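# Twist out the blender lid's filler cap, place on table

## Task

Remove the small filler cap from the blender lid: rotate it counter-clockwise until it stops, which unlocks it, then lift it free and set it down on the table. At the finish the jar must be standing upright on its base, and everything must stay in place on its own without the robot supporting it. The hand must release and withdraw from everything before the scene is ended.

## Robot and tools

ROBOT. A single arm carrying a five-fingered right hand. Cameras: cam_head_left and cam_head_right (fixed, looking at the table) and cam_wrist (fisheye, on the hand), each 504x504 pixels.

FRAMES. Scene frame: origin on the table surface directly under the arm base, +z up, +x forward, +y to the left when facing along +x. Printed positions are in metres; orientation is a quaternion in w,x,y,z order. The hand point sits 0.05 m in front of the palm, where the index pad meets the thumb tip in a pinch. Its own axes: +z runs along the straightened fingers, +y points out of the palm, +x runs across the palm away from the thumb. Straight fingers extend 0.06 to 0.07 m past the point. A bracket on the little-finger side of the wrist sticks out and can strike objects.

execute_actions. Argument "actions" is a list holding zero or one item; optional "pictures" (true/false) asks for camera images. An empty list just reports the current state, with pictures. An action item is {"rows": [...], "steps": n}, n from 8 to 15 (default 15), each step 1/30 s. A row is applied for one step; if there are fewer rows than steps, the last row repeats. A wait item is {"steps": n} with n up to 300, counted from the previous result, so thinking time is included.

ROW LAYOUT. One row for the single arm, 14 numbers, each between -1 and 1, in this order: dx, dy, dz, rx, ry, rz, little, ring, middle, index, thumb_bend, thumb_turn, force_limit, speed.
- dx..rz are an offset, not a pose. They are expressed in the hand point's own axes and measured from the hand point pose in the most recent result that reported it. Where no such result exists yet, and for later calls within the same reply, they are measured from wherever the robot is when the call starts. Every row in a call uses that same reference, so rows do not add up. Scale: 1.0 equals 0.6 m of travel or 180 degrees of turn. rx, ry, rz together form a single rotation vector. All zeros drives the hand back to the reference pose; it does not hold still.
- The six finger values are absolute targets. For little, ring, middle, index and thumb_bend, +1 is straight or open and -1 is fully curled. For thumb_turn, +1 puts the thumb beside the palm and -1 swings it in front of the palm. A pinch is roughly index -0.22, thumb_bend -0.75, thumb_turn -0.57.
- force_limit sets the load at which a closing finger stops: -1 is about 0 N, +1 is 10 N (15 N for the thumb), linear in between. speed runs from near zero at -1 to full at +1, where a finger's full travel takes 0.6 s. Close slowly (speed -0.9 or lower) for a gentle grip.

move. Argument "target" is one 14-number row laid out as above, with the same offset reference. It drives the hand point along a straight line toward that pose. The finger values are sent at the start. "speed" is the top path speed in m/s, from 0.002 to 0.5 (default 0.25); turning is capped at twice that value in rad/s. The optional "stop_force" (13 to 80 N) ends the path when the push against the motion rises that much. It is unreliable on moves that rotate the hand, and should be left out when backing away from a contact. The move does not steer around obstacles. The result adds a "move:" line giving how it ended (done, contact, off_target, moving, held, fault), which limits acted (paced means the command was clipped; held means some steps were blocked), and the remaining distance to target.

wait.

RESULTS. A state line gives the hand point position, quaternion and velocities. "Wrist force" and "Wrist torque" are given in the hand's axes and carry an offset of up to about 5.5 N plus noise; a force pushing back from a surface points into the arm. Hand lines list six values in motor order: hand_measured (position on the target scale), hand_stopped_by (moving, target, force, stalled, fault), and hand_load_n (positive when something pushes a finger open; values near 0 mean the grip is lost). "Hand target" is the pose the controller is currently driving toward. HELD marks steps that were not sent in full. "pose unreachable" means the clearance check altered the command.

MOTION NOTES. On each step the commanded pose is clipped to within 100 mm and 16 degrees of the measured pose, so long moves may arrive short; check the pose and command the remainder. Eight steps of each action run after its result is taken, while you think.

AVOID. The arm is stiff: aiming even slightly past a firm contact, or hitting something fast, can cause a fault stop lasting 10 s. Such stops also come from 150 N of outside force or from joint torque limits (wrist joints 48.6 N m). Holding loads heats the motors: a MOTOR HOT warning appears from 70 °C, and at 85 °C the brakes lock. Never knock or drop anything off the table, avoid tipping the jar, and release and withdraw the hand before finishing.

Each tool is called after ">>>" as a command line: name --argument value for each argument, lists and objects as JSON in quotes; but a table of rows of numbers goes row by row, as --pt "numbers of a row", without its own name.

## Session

>>> execute_actions --actions '[]'

Scene clock: 0.00 s of 6600.00 s.
end_effector_position=(-0.1054, +0.3545, +0.1757) hand_measured=(+1.000, +1.000, +1.000, +1.000, +1.000, +1.000) hand_load_n=(+0.0, +0.0, +0.0, +0.0, +0.0, +0.0) hand_stopped_by=(target, target, target, target, target, target) hand_force_limit=0.00 hand_speed=-0.80 end_effector_quat_wxyz=(+0.018, +0.347, +0.937, -0.049) end_effector_velocity=(-0.000, +0.000, +0.000) end_effector_angular_velocity=(+0.001, +0.000, +0.001)
Joint positions: [ 1.511 -1.44   2.242  0.888  1.566  0.682]
Joint velocities: [ 0.001  0.    -0.001 -0.    -0.     0.   ]
Motor temperatures (°C, as the motors report them): [29 28 27 35 36 35]
Wrist force (N, on the end effector, along its own x y z axes, offset not removed): no reading
Wrist torque (N m, same axes, about the end effector's origin, offset not removed): no reading
Hand target: -0.105, +0.355, +0.176; +0.018, +0.347, +0.937, -0.049
camera_calibration (this result's frames):
cam_wrist: T_world_to_cam=[[0.753804, 0.65589, -0.0398404, -0.142144], [0.51664, -0.554119, 0.652714, 0.130041], [0.406032, -0.512602, -0.756556, 0.487472], [0, 0, 0, 1]] pos_world=[-0.157965, 0.415168, 0.278258]

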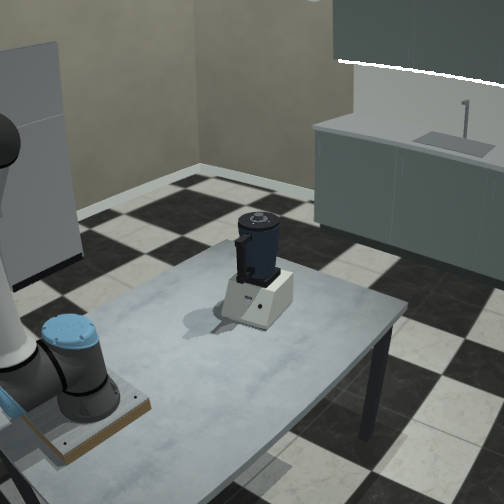

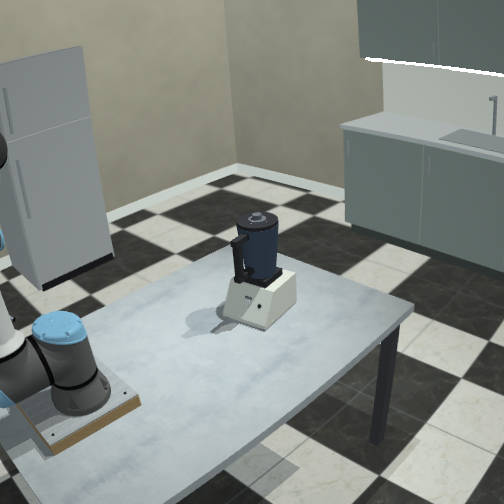

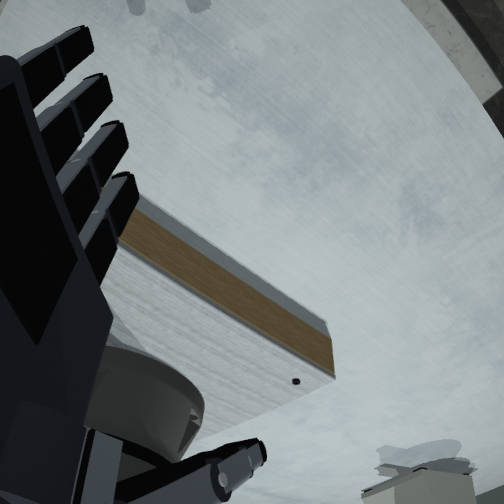

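>>> zoom_image --camera "cam_head_right" --region '[200, 190, 310, 330]'

>>> zoom_image --camera "cam_head_left" --region '[200, 190, 310, 330]'

Region (200, 190, 310, 330) of cam_head_right's 504x504 image, scaled by 3.600, with more detail than that image has; it fills the left 396 columns of this view, and the rest is white.

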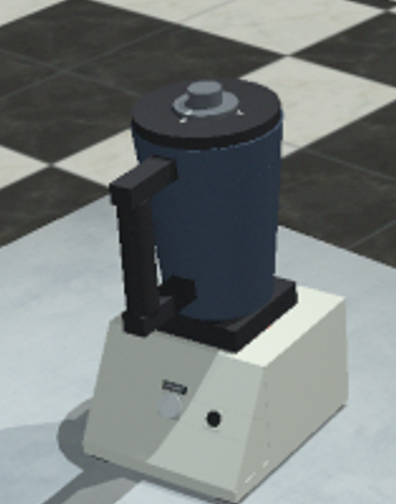

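Region (200, 190, 310, 330) of cam_head_left's 504x504 image, scaled by 3.600, with more detail than that image has; it fills the left 396 columns of this view, and the rest is white.

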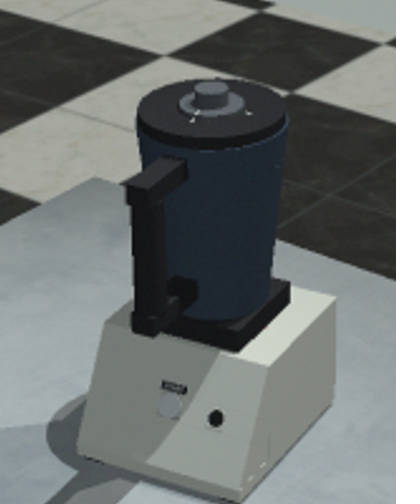

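>>> move --target '[-0.608,0.458,-0.457,0.231,-0.291,-0.421,1,1,0.4,0.4,0.3,-1,1,0.5]' --speed 0.35

Scene clock: 4.13 s of 6600.00 s.
end_effector_position=(+0.2550, +0.3545, +0.3945) hand_measured=(+1.000, +1.000, +0.400, +0.400, +0.300, -1.000) hand_load_n=(+0.0, +0.0, +0.0, +0.0, +0.0, +0.0) hand_stopped_by=(target, target, target, target, target, target) hand_force_limit=1.00 hand_speed=0.50 end_effector_quat_wxyz=(+0.211, -0.190, +0.865, -0.414) end_effector_velocity=(-0.000, +0.000, -0.000) end_effector_angular_velocity=(-0.000, +0.001, +0.001)
Joint positions: [ 0.965 -1.428  1.994  1.441  2.472 -0.799]
Joint velocities: [ 0.001  0.     0.    -0.    -0.    -0.   ]
Motor temperatures (°C, as the motors report them): [29 28 27 35 36 35]
Wrist force (N, on the end effector, along its own x y z axes, offset not removed): [0.8 -2.8 -0.1]
Wrist torque (N m, same axes, about the end effector's origin, offset not removed): [-0.40 -0.68 0.13]
Hand target: +0.255, +0.354, +0.395; +0.211, -0.190, +0.865, -0.414
Off the commanded pose: 0.111 m, 22 deg; position and orientation clipped at the last step of the last action.
Kept back: nothing.
move: held; limits=paced,held; held on 20 of 86 steps, including the last
pose unreachable: on one or more control steps of this call an arm could not follow its commanded pose, so it was not sent that pose on those steps. On the call's last step it was still not sent that pose. It may still have moved: this result reports where it is.
cause: the commanded pose would bring two parts of the arm too close to each other (joints 4 (wrist 1) to 6 (wrist 3) lie between them).
camera_calibration (this result's frames):
cam_wrist: T_world_to_cam=[[-0.0454652, 0.669554, -0.74137, 0.0706404], [0.379534, 0.698067, 0.60717, -0.589962], [0.92406, -0.25377, -0.285856, 0.0971542], [0, 0, 0, 1]] pos_world=[0.137346, 0.389191, 0.43835]

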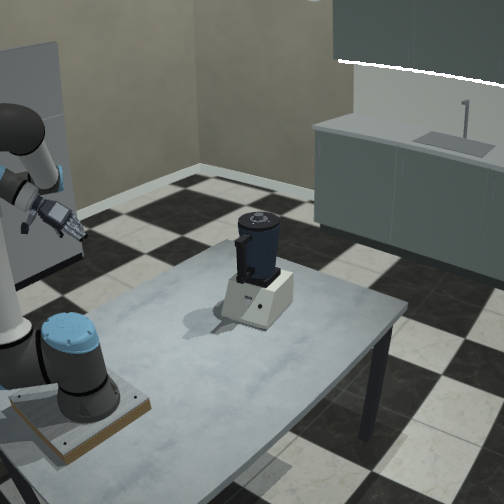

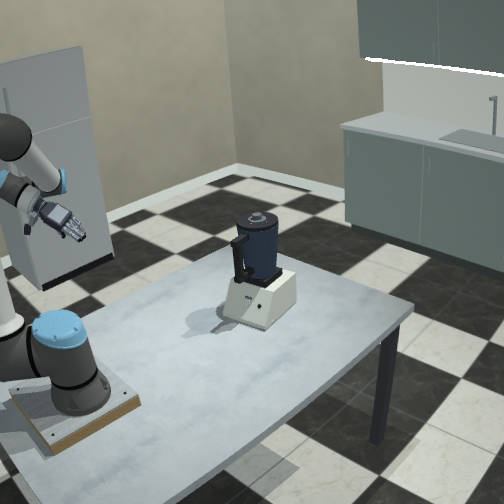

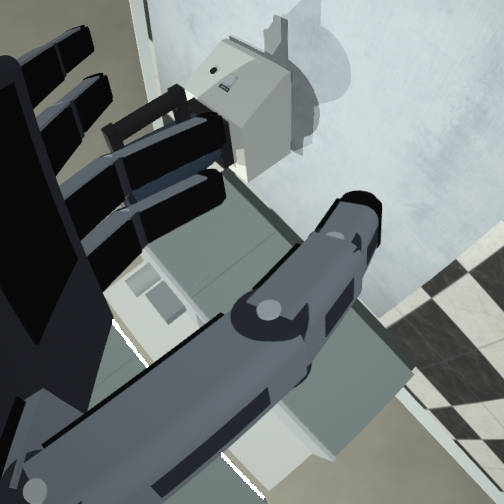

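>>> move --target '[-0.232,-0.287,0.325,-0.046,-0.177,-0.126,1,1,0.4,0.4,0.3,-1,1,0.5]' --speed 0.25

Scene clock: 11.23 s of 6600.00 s.
end_effector_position=(+0.4649, +0.2205, +0.4457) hand_measured=(+1.000, +1.000, +0.400, +0.400, +0.300, -1.000) hand_load_n=(+0.0, +0.0, +0.0, +0.0, +0.0, +0.0) hand_stopped_by=(target, target, target, target, target, target) hand_force_limit=1.00 hand_speed=0.50 end_effector_quat_wxyz=(+0.236, -0.289, +0.817, -0.440) end_effector_velocity=(+0.021, -0.013, +0.004) end_effector_angular_velocity=(+0.018, +0.020, +0.079)
Joint positions: [ 0.42  -1.632  1.911  0.732  2.512 -2.097]
Joint velocities: [-0.083 -0.05   0.    -0.107 -0.108 -0.207]
Motor temperatures (°C, as the motors report them): [29 28 27 35 36 35]
Wrist force (N, on the end effector, along its own x y z axes, offset not removed): [0.3 -2.0 4.3]
Wrist torque (N m, same axes, about the end effector's origin, offset not removed): [-0.59 -0.77 0.45]
Hand target: +0.468, +0.219, +0.446; +0.237, -0.294, +0.816, -0.437
Off the commanded pose: 0.041 m, 29 deg; orientation clipped at the last step of the last action.
Kept back: nothing.
move: moving (no rest 5 s after the path's end); limits=paced
camera_calibration (this result's frames):
cam_wrist: T_world_to_cam=[[-0.176566, 0.556536, -0.811845, 0.325176], [0.231222, 0.825175, 0.515386, -0.525355], [0.956745, -0.0967166, -0.274381, -0.171161], [0, 0, 0, 1]] pos_world=[0.342646, 0.235983, 0.487789]

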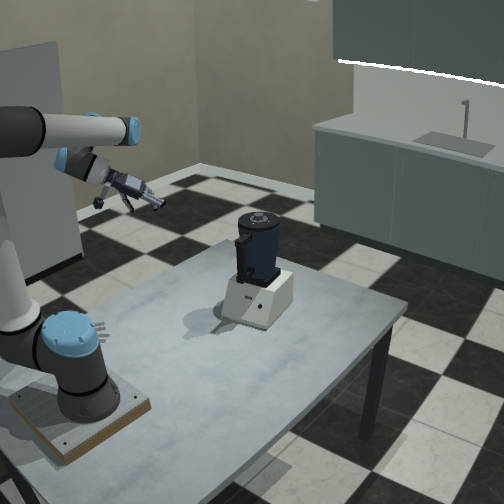

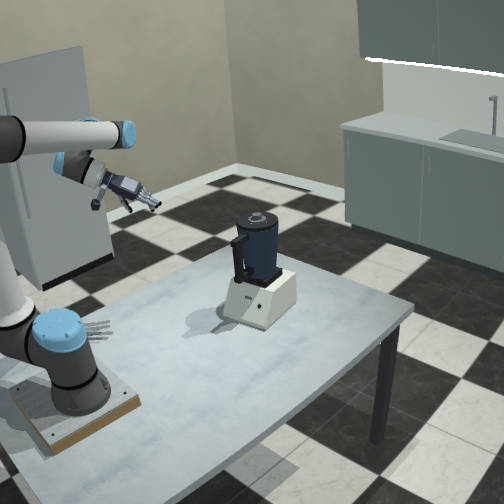

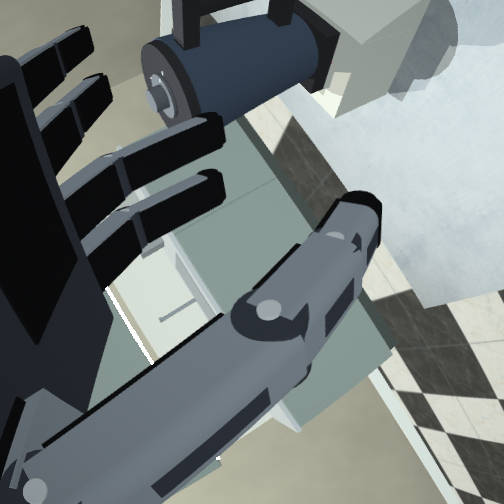

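>>> move --target '[-0.078,-0.264,0.52,0.027,-0.0185,-0.035,1,1,0.4,0.4,0.3,-1,1,0.5]' --speed 0.25

Scene clock: 15.40 s of 6600.00 s.
end_effector_position=(+0.7402, +0.0005, +0.4304) hand_measured=(+1.000, +1.000, +0.400, +0.400, +0.300, -1.000) hand_load_n=(+0.0, +0.0, +0.0, +0.0, +0.0, +0.0) hand_stopped_by=(target, target, target, target, target, target) hand_force_limit=1.00 hand_speed=0.50 end_effector_quat_wxyz=(+0.247, -0.336, +0.773, -0.477) end_effector_velocity=(+0.001, -0.001, -0.001) end_effector_angular_velocity=(-0.001, +0.001, -0.001)
Joint positions: [-0.135 -1.498  1.756  0.249  2.1   -2.818]
Joint velocities: [-0.001  0.002 -0.001 -0.001  0.    -0.001]
Motor temperatures (°C, as the motors report them): [29 28 27 35 36 35]
Wrist force (N, on the end effector, along its own x y z axes, offset not removed): [-3.7 0.1 5.7]
Wrist torque (N m, same axes, about the end effector's origin, offset not removed): [-0.58 0.22 0.13]
Hand target: +0.740, +0.000, +0.430; +0.247, -0.336, +0.773, -0.477
Off the commanded pose: 0.001 m, 0 deg.
Kept back: nothing.
move: done
camera_calibration (this result's frames):
cam_wrist: T_world_to_cam=[[-0.207184, 0.44108, -0.873226, 0.532879], [0.141368, 0.896723, 0.419408, -0.291838], [0.968034, -0.036551, -0.248141, -0.479702], [0, 0, 0, 1]] pos_world=[0.616028, 0.00912218, 0.468689]

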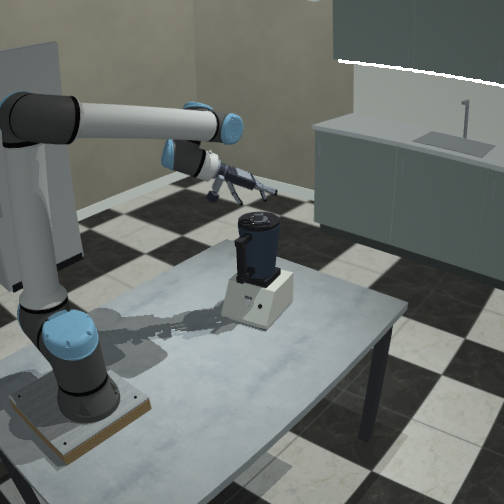

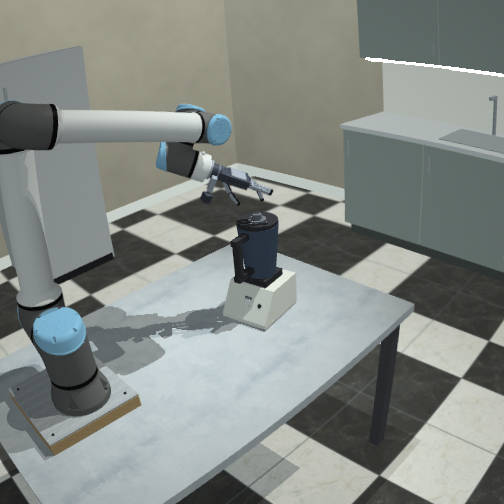

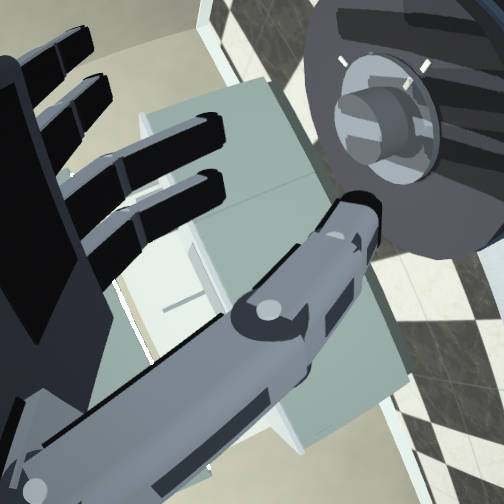

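>>> move --target '[0,0.0377,0.077,0,0,0,1,1,0.4,0.4,0.3,-1,1,0.5]' --speed 0.08

>>> zoom_image --camera "cam_head_left" --region '[190, 150, 310, 250]'

Scene clock: 17.27 s of 6600.00 s.
end_effector_position=(+0.7662, -0.0187, +0.3906) hand_measured=(+1.000, +1.000, +0.400, +0.400, +0.300, -1.000) hand_load_n=(+0.0, +0.0, +0.0, +0.0, +0.0, +0.0) hand_stopped_by=(target, target, target, target, target, target) hand_force_limit=1.00 hand_speed=0.50 end_effector_quat_wxyz=(+0.247, -0.336, +0.773, -0.477) end_effector_velocity=(+0.001, -0.000, -0.001) end_effector_angular_velocity=(-0.000, +0.000, +0.001)
Joint positions: [-0.165 -1.444  1.769  0.175  2.074 -2.835]
Joint velocities: [-0.001  0.001  0.001 -0.002 -0.001 -0.001]
Motor temperatures (°C, as the motors report them): [29 28 27 35 36 35]
Wrist force (N, on the end effector, along its own x y z axes, offset not removed): [0.0 -4.4 5.5]
Wrist torque (N m, same axes, about the end effector's origin, offset not removed): [-0.90 -0.82 0.38]
Hand target: +0.766, -0.019, +0.390; +0.247, -0.336, +0.773, -0.477
Off the commanded pose: 0.000 m, 0 deg.
Kept back: nothing.
move: done
camera_calibration (this result's frames):
cam_wrist: T_world_to_cam=[[-0.207182, 0.441105, -0.873214, 0.511937], [0.141372, 0.896711, 0.419432, -0.26162], [0.968034, -0.0365496, -0.248142, -0.51547], [0, 0, 0, 1]] pos_world=[0.642043, -0.0100601, 0.428852]

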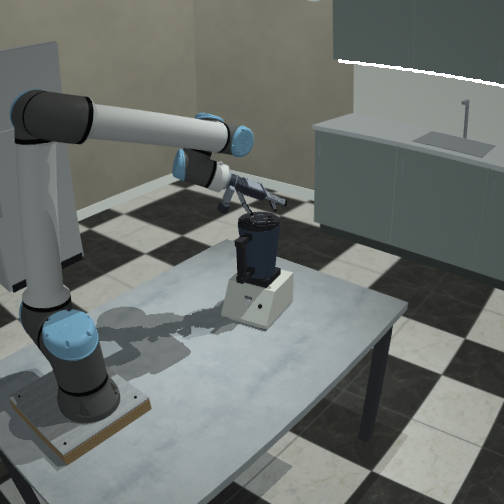

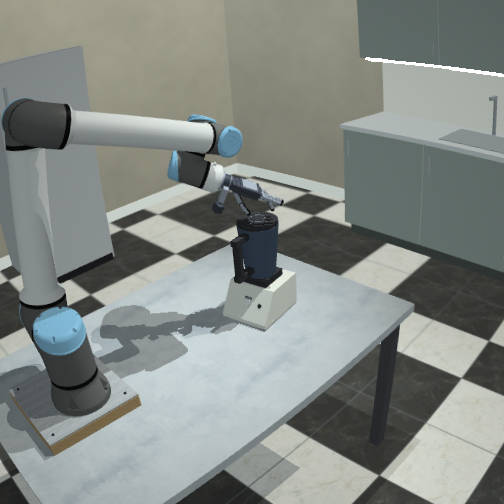

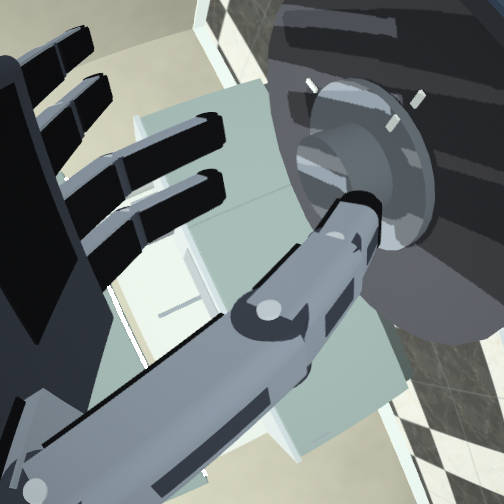

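Region (190, 150, 310, 250) of cam_head_left's 504x504 image, scaled by 4.200, with more detail than that image has.

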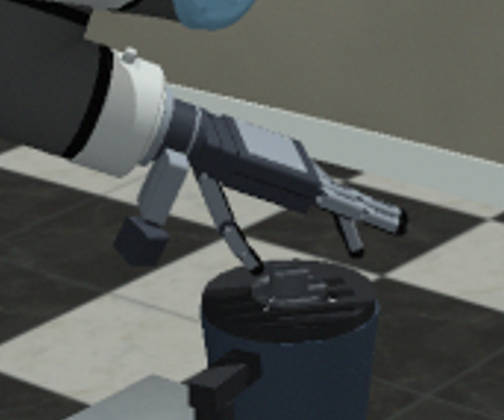

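>>> move --target '[0.002,0.0193,-0.002,0,0,0,1,1,0.4,0.4,0.3,-1,1,0.5]' --speed 0.03

>>> zoom_image --camera "cam_head_left" --region '[190, 150, 310, 250]'

Scene clock: 18.60 s of 6600.00 s.
end_effector_position=(+0.7614, -0.0153, +0.3806) hand_measured=(+1.000, +1.000, +0.400, +0.400, +0.300, -1.000) hand_load_n=(+0.0, +0.0, +0.0, +0.0, +0.0, +0.0) hand_stopped_by=(target, target, target, target, target, target) hand_force_limit=1.00 hand_speed=0.50 end_effector_quat_wxyz=(+0.247, -0.336, +0.773, -0.477) end_effector_velocity=(-0.001, +0.002, -0.002) end_effector_angular_velocity=(+0.000, -0.000, +0.001)
Joint positions: [-0.16  -1.446  1.789  0.158  2.078 -2.832]
Joint velocities: [ 0.002 -0.     0.004 -0.003  0.001  0.001]
Motor temperatures (°C, as the motors report them): [29 28 27 35 36 35]
Wrist force (N, on the end effector, along its own x y z axes, offset not removed): [-3.1 -4.5 -2.4]
Wrist torque (N m, same axes, about the end effector's origin, offset not removed): [-0.53 0.01 0.25]
Hand target: +0.761, -0.015, +0.381; +0.247, -0.336, +0.773, -0.477
Off the commanded pose: 0.000 m, 0 deg.
Kept back: nothing.
move: done
camera_calibration (this result's frames):
cam_wrist: T_world_to_cam=[[-0.207188, 0.441108, -0.873211, 0.500774], [0.141386, 0.896709, 0.419432, -0.259836], [0.968031, -0.0365586, -0.248154, -0.513111], [0, 0, 0, 1]] pos_world=[0.637199, -0.00665701, 0.418934]

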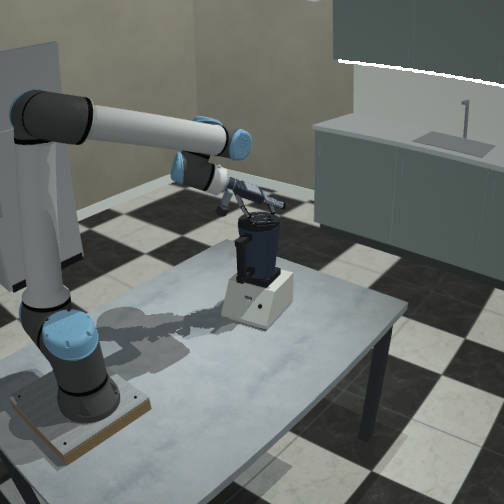

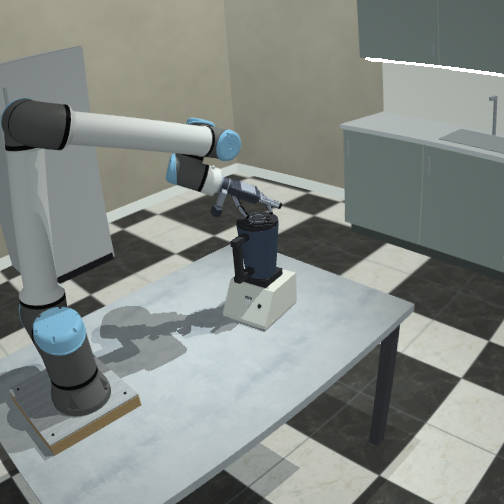

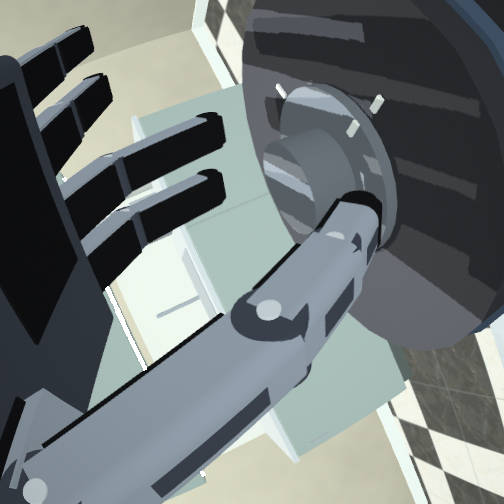

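Region (190, 150, 310, 250) of cam_head_left's 504x504 image, scaled by 4.200, with more detail than that image has.

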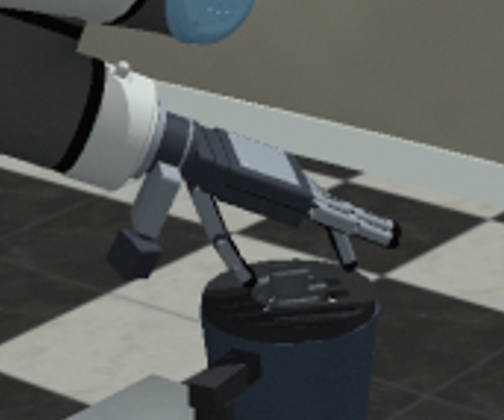

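>>> move --target '[0.005,0.0017,0.0045,0,0,0,1,1,0.15,0.15,0.12,-1,1,0]' --speed 0.02

>>> move --target '[0,0,0,0,0,0,1,1,-0.4,-0.4,-0.6,-1,1,-0.6]'

Scene clock: 19.80 s of 6600.00 s.
end_effector_position=(+0.7611, -0.0186, +0.3784) hand_measured=(+1.000, +1.000, +0.150, +0.150, +0.120, -1.000) hand_load_n=(+0.0, +0.0, +0.0, +0.0, +0.0, +0.0) hand_stopped_by=(target, target, target, target, target, target) hand_force_limit=1.00 hand_speed=0.00 end_effector_quat_wxyz=(+0.247, -0.336, +0.773, -0.477) end_effector_velocity=(-0.001, -0.002, -0.001) end_effector_angular_velocity=(-0.001, +0.002, -0.001)
Joint positions: [-0.167 -1.446  1.793  0.152  2.072 -2.836]
Joint velocities: [-0.003 -0.     0.002 -0.002 -0.001 -0.002]
Motor temperatures (°C, as the motors report them): [29 28 27 35 36 35]
Wrist force (N, on the end effector, along its own x y z axes, offset not removed): [-0.8 4.5 3.8]
Wrist torque (N m, same axes, about the end effector's origin, offset not removed): [0.42 -0.64 0.33]
Hand target: +0.761, -0.019, +0.378; +0.247, -0.336, +0.773, -0.477
Off the commanded pose: 0.000 m, 0 deg.
Kept back: nothing.
move: done
camera_calibration (this result's frames):
cam_wrist: T_world_to_cam=[[-0.207194, 0.441112, -0.873207, 0.500289], [0.141384, 0.896707, 0.419436, -0.255836], [0.96803, -0.0365526, -0.248159, -0.51345], [0, 0, 0, 1]] pos_world=[0.636863, -0.0100417, 0.416746]

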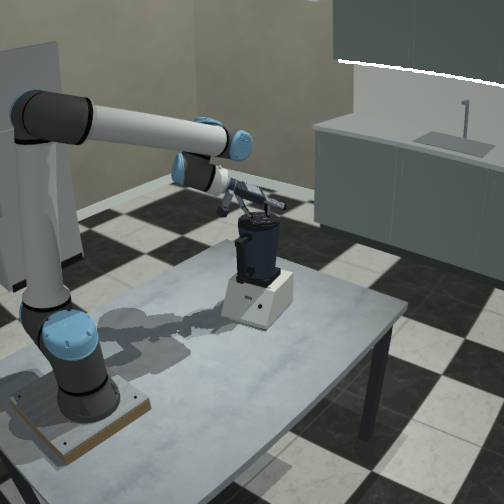

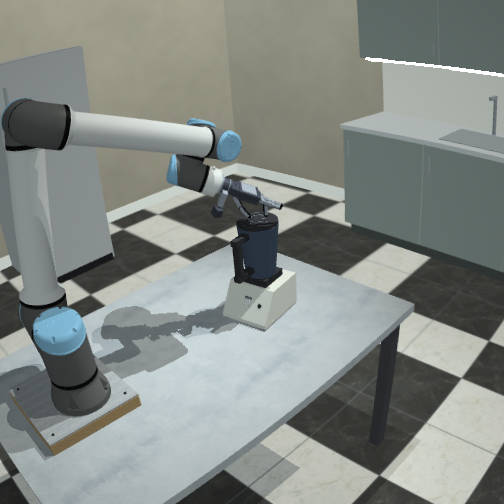

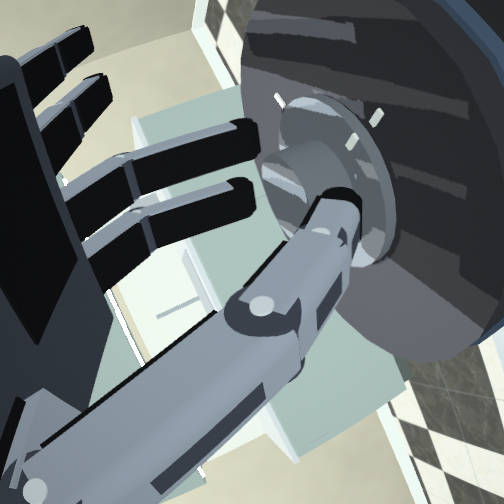

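Scene clock: 20.50 s of 6600.00 s.
end_effector_position=(+0.7611, -0.0187, +0.3785) hand_measured=(+1.000, +1.000, -0.042, -0.056, -0.022, -1.000) hand_load_n=(+0.0, +0.0, +10.0, +11.0, +14.5, +3.5) hand_stopped_by=(target, target, force, force, force, target) hand_force_limit=1.00 hand_speed=-0.60 end_effector_quat_wxyz=(+0.247, -0.336, +0.773, -0.477) end_effector_velocity=(+0.001, +0.001, +0.001) end_effector_angular_velocity=(+0.000, -0.002, +0.001)
Joint positions: [-0.167 -1.447  1.794  0.152  2.072 -2.836]
Joint velocities: [ 0.001 -0.    -0.001 -0.     0.     0.   ]
Motor temperatures (°C, as the motors report them): [29 28 27 35 36 35]
Wrist force (N, on the end effector, along its own x y z axes, offset not removed): [-0.8 -16.3 2.7]
Wrist torque (N m, same axes, about the end effector's origin, offset not removed): [-0.51 -0.22 0.19]
Hand target: +0.761, -0.019, +0.378; +0.247, -0.336, +0.773, -0.477
Off the commanded pose: 0.000 m, 0 deg.
Kept back: nothing.
move: done
camera_calibration (this result's frames):
cam_wrist: T_world_to_cam=[[-0.207047, 0.441085, -0.873256, 0.500261], [0.141362, 0.896719, 0.419419, -0.25579], [0.968064, -0.0366055, -0.248015, -0.513539], [0, 0, 0, 1]] pos_world=[0.636875, -0.0100841, 0.416774]

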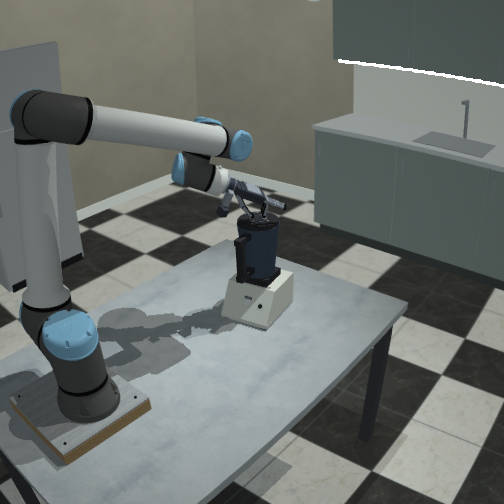

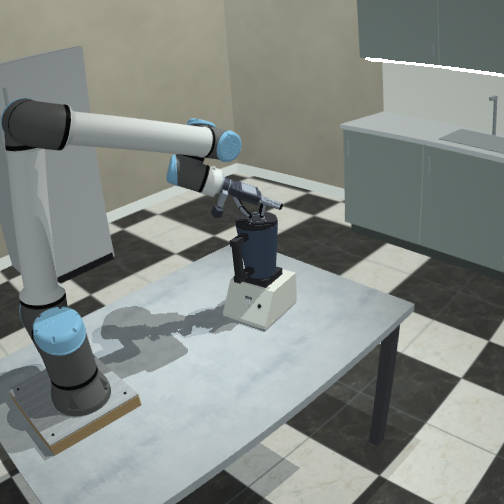

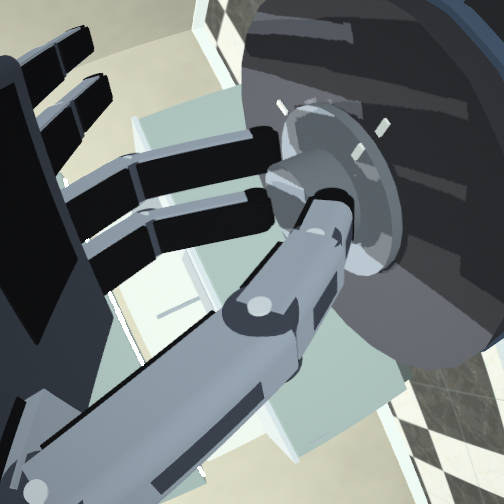

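>>> move --target '[0,0.0003,0.0075,-0.03,0,0,1,1,0.3,0.3,0.12,-1,1,1]' --speed 0.03

>>> zoom_image --camera "cam_head_left" --region '[190, 150, 310, 250]'

Scene clock: 22.60 s of 6600.00 s.
end_effector_position=(+0.7641, -0.0212, +0.3765) hand_measured=(+1.000, +1.000, +0.300, +0.300, +0.120, -1.000) hand_load_n=(+0.0, +0.0, +0.0, +0.0, +0.0, +0.0) hand_stopped_by=(target, target, target, target, target, target) hand_force_limit=1.00 hand_speed=1.00 end_effector_quat_wxyz=(+0.231, -0.347, +0.795, -0.441) end_effector_velocity=(+0.000, -0.002, -0.000) end_effector_angular_velocity=(+0.007, +0.007, -0.002)
Joint positions: [-0.187 -1.417  1.738  0.272  2.025 -2.802]
Joint velocities: [-0.005  0.003 -0.005  0.012 -0.005  0.004]
Motor temperatures (°C, as the motors report them): [29 28 27 35 36 35]
Wrist force (N, on the end effector, along its own x y z axes, offset not removed): [-0.3 0.9 -5.8]
Wrist torque (N m, same axes, about the end effector's origin, offset not removed): [0.48 -0.36 0.19]
Hand target: +0.764, -0.021, +0.376; +0.231, -0.347, +0.795, -0.440
Off the commanded pose: 0.000 m, 0 deg.
Kept back: nothing.
move: done
camera_calibration (this result's frames):
cam_wrist: T_world_to_cam=[[-0.269803, 0.491546, -0.828003, 0.532218], [0.16753, 0.870739, 0.462328, -0.289839], [0.94823, -0.0139781, -0.317277, -0.475395], [0, 0, 0, 1]] pos_world=[0.642935, -0.0158805, 0.423847]

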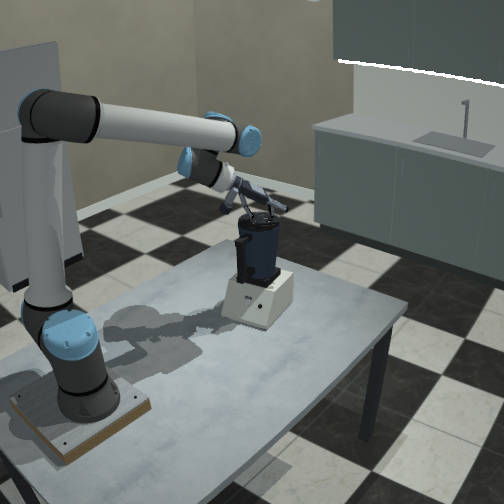

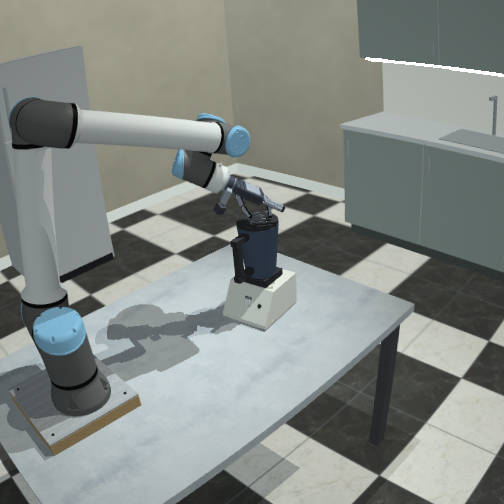

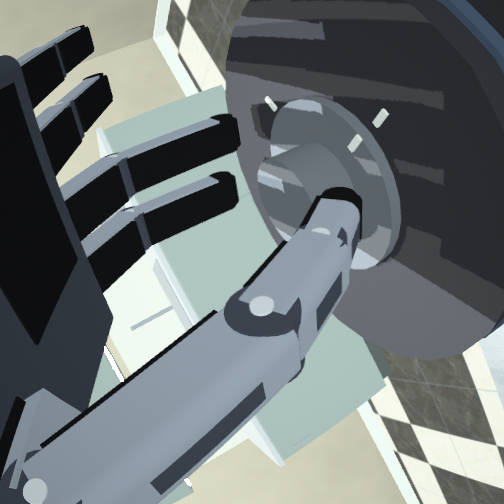

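Region (190, 150, 310, 250) of cam_head_left's 504x504 image, scaled by 4.200, with more detail than that image has.

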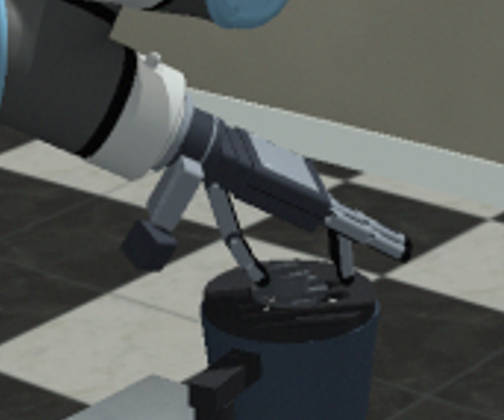

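Lower 4 mm, then close.

>>> move --target '[0,0.0058,0.0034,0,0,0,1,1,0.3,0.3,0.12,-1,1,1]' --speed 0.01 --stop_force 13

>>> move --target '[0,0,0,0,0,0,1,1,-0.4,-0.4,-0.6,-1,1,-0.6]'

>>> zoom_image --camera "cam_head_left" --region '[190, 150, 310, 250]'

Scene clock: 23.70 s of 6600.00 s.
end_effector_position=(+0.7643, -0.0210, +0.3726) hand_measured=(+1.000, +1.000, +0.300, +0.300, +0.120, -1.000) hand_load_n=(+0.0, +0.0, +0.0, +0.0, +0.0, +0.0) hand_stopped_by=(target, target, target, target, target, target) hand_force_limit=1.00 hand_speed=1.00 end_effector_quat_wxyz=(+0.231, -0.347, +0.795, -0.441) end_effector_velocity=(+0.000, +0.001, -0.001) end_effector_angular_velocity=(+0.000, -0.001, +0.001)
Joint positions: [-0.187 -1.415  1.742  0.266  2.025 -2.802]
Joint velocities: [ 0.001  0.001  0.001 -0.003  0.     0.001]
Motor temperatures (°C, as the motors report them): [29 28 27 35 36 35]
Wrist force (N, on the end effector, along its own x y z axes, offset not removed): [2.9 -1.3 4.5]
Wrist torque (N m, same axes, about the end effector's origin, offset not removed): [-0.53 -1.07 0.49]
Hand target: +0.764, -0.021, +0.372; +0.231, -0.347, +0.795, -0.441
Off the commanded pose: 0.000 m, 0 deg.
Kept back: nothing.
move: done
camera_calibration (this result's frames):
cam_wrist: T_world_to_cam=[[-0.269779, 0.491594, -0.827982, 0.528923], [0.167582, 0.870712, 0.462361, -0.288238], [0.948228, -0.0140194, -0.317282, -0.476787], [0, 0, 0, 1]] pos_world=[0.643098, -0.0157274, 0.419933]

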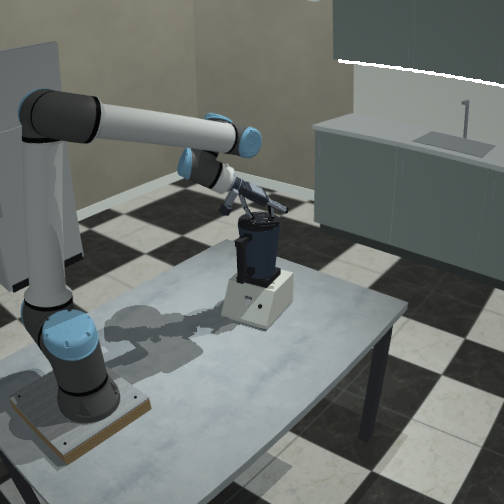

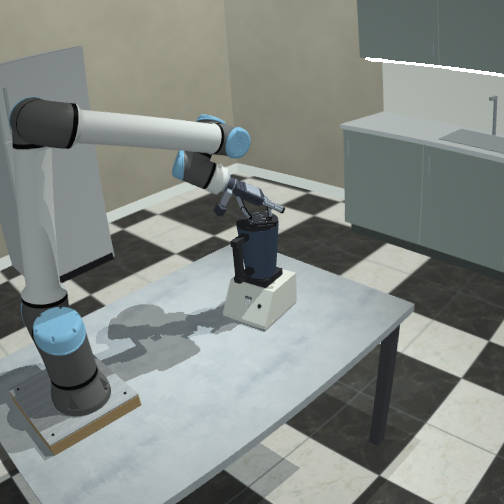

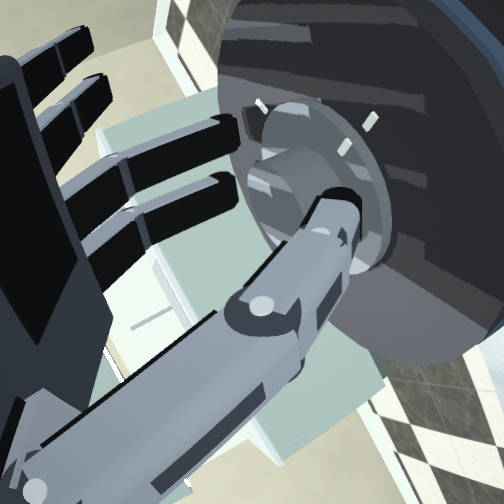

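Scene clock: 24.47 s of 6600.00 s.
end_effector_position=(+0.7643, -0.0210, +0.3725) hand_measured=(+1.000, +1.000, -0.004, -0.012, -0.044, -1.000) hand_load_n=(+0.0, +0.0, +9.5, +10.0, +16.5, +1.0) hand_stopped_by=(target, target, force, force, force, target) hand_force_limit=1.00 hand_speed=-0.60 end_effector_quat_wxyz=(+0.231, -0.347, +0.795, -0.441) end_effector_velocity=(+0.000, +0.001, +0.000) end_effector_angular_velocity=(+0.001, -0.001, +0.000)
Joint positions: [-0.187 -1.415  1.742  0.266  2.025 -2.802]
Joint velocities: [ 0.001  0.    -0.001  0.    -0.     0.002]
Motor temperatures (°C, as the motors report them): [29 28 27 35 36 35]
Wrist force (N, on the end effector, along its own x y z axes, offset not removed): [-0.7 -4.8 1.6]
Wrist torque (N m, same axes, about the end effector's origin, offset not removed): [-0.87 -0.38 0.07]
Hand target: +0.764, -0.021, +0.373; +0.231, -0.347, +0.795, -0.441
Off the commanded pose: 0.000 m, 0 deg.
Kept back: nothing.
move: done
camera_calibration (this result's frames):
cam_wrist: T_world_to_cam=[[-0.26981, 0.491581, -0.82798, 0.528905], [0.167587, 0.870719, 0.462345, -0.288222], [0.948218, -0.014013, -0.317311, -0.476773], [0, 0, 0, 1]] pos_world=[0.643091, -0.0157207, 0.419895]

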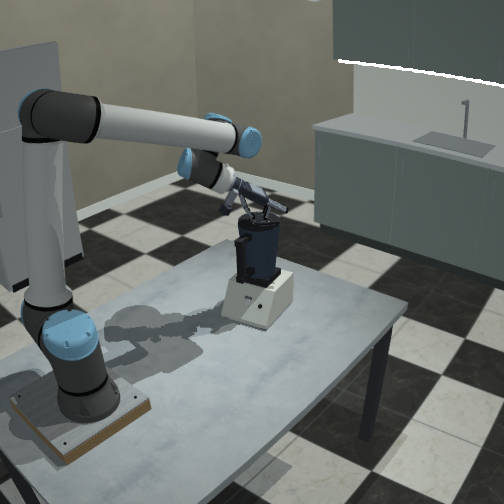

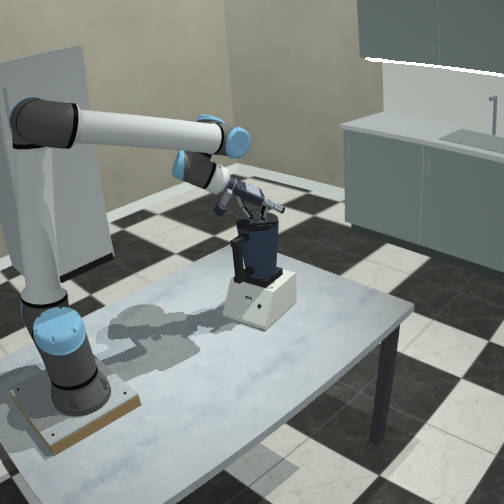

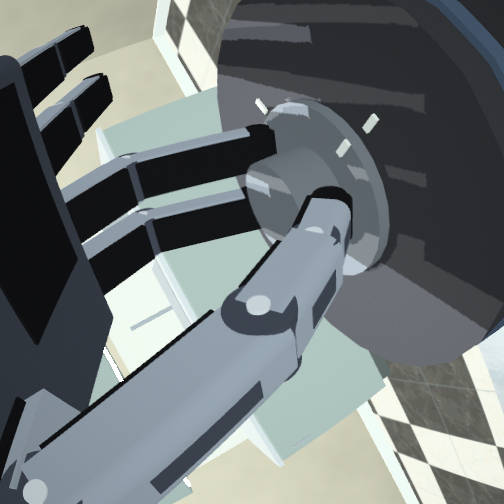

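Region (190, 150, 310, 250) of cam_head_left's 504x504 image, scaled by 4.200, with more detail than that image has.

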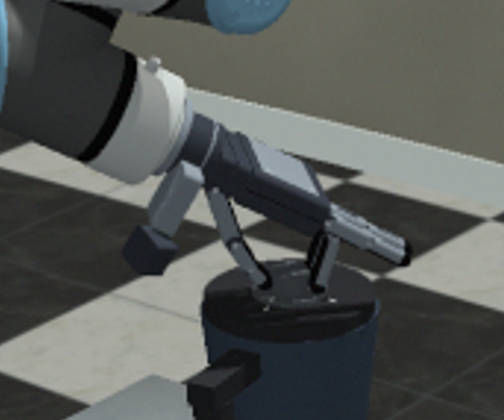

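>>> move --target '[-0.0017,0.004,-0.0068,-0.0119,-0.1675,-0.0982,1,1,-0.4,-0.4,-0.6,-1,1,-0.6]' --speed 0.15

Scene clock: 27.47 s of 6600.00 s.
end_effector_position=(+0.7614, -0.0171, +0.3725) hand_measured=(+1.000, +1.000, -0.004, -0.012, -0.044, -1.000) hand_load_n=(+0.0, +0.0, +7.5, +10.0, +17.0, +4.0) hand_stopped_by=(target, target, force, force, force, target) hand_force_limit=1.00 hand_speed=-0.60 end_effector_quat_wxyz=(+0.353, -0.570, +0.654, -0.351) end_effector_velocity=(+0.000, +0.001, -0.001) end_effector_angular_velocity=(+0.001, +0.001, +0.011)
Joint positions: [-0.404 -1.476  1.805  0.228  1.318 -3.242]
Joint velocities: [-0.002  0.002 -0.001  0.002 -0.011 -0.007]
Motor temperatures (°C, as the motors report them): [29 28 27 35 36 35]
Wrist force (N, on the end effector, along its own x y z axes, offset not removed): [7.2 -2.5 -5.0]
Wrist torque (N m, same axes, about the end effector's origin, offset not removed): [-0.19 -0.87 0.55]
Hand target: +0.761, -0.017, +0.372; +0.353, -0.570, +0.654, -0.351
Off the commanded pose: 0.000 m, 0 deg.
Kept back: nothing.
move: done
camera_calibration (this result's frames):
cam_wrist: T_world_to_cam=[[-0.503355, 0.24854, -0.827564, 0.699705], [-0.361377, 0.809407, 0.46289, 0.11035], [0.784883, 0.53206, -0.317602, -0.340169], [0, 0, 0, 1]] pos_world=[0.65907, -0.082232, 0.419932]

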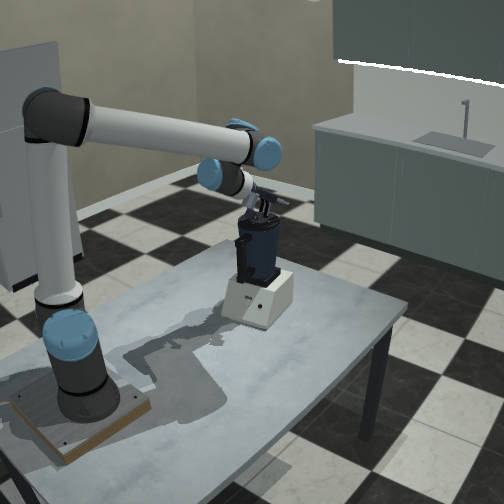

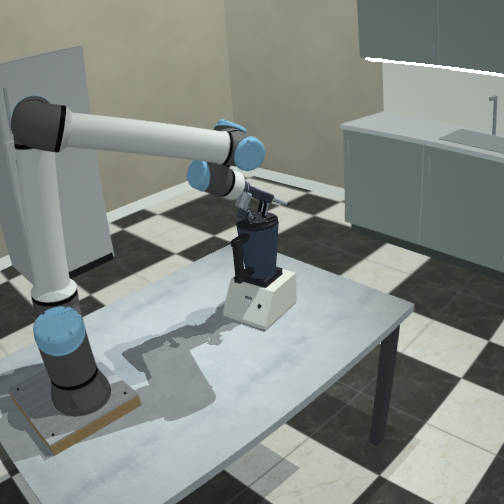

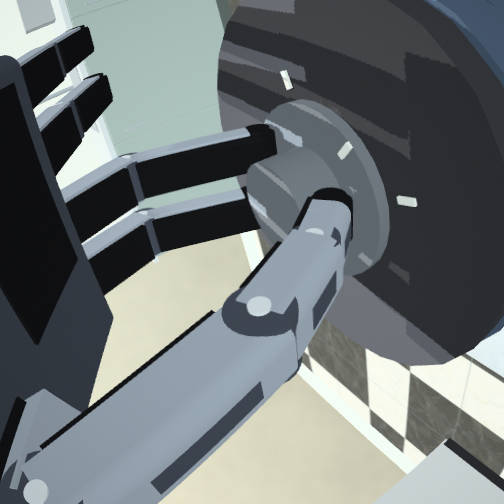

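>>> move --target '[0.001,0.004,-0.0068,-0.0119,-0.1675,-0.0982,1,1,-0.4,-0.4,-0.6,-1,1,-0.6]' --speed 0.15

Scene clock: 30.13 s of 6600.00 s.
end_effector_position=(+0.7567, -0.0172, +0.3726) hand_measured=(+1.000, +1.000, -0.004, -0.012, -0.044, -1.000) hand_load_n=(+0.0, +0.0, +7.5, +10.5, +17.0, +6.0) hand_stopped_by=(target, target, force, force, force, target) hand_force_limit=1.00 hand_speed=-0.60 end_effector_quat_wxyz=(-0.442, +0.740, -0.453, +0.228) end_effector_velocity=(-0.000, -0.001, +0.000) end_effector_angular_velocity=(-0.002, +0.001, +0.010)
Joint positions: [-0.55  -1.318  1.661  0.545  0.731 -3.821]
Joint velocities: [-0.002  0.005 -0.005  0.012 -0.006 -0.015]
Motor temperatures (°C, as the motors report them): [29 28 27 35 36 35]
Wrist force (N, on the end effector, along its own x y z axes, offset not removed): [0.9 -1.2 4.3]
Wrist torque (N m, same axes, about the end effector's origin, offset not removed): [-0.20 -0.68 0.32]
Hand target: +0.757, -0.017, +0.373; -0.442, +0.740, -0.452, +0.228
Off the commanded pose: 0.000 m, 0 deg.
Kept back: nothing.
move: done
camera_calibration (this result's frames):
cam_wrist: T_world_to_cam=[[-0.555311, -0.0845844, -0.82733, 0.730885], [-0.759822, 0.456019, 0.463377, 0.403922], [0.338084, 0.885942, -0.317501, 0.0077074], [0, 0, 0, 1]] pos_world=[0.710171, -0.129203, 0.419962]

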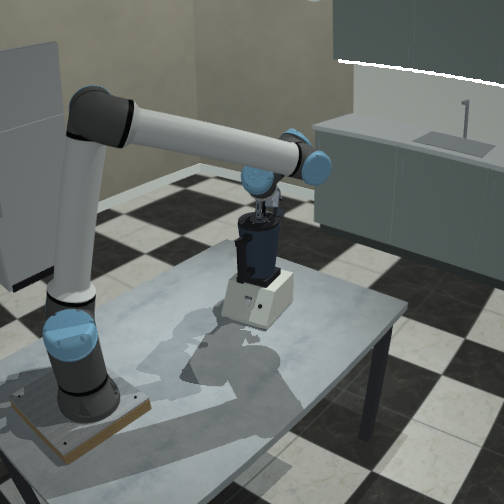

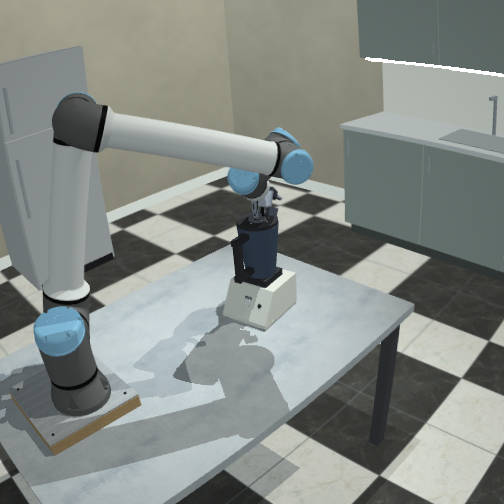

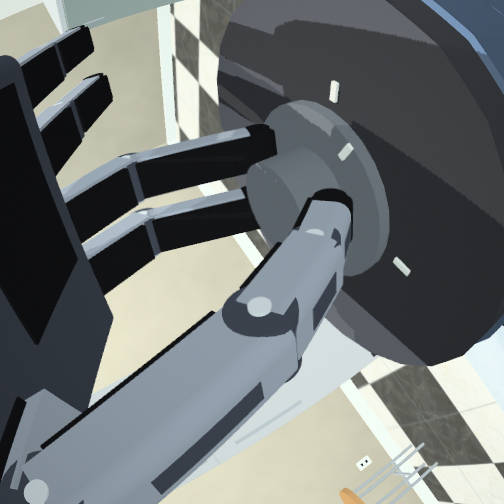

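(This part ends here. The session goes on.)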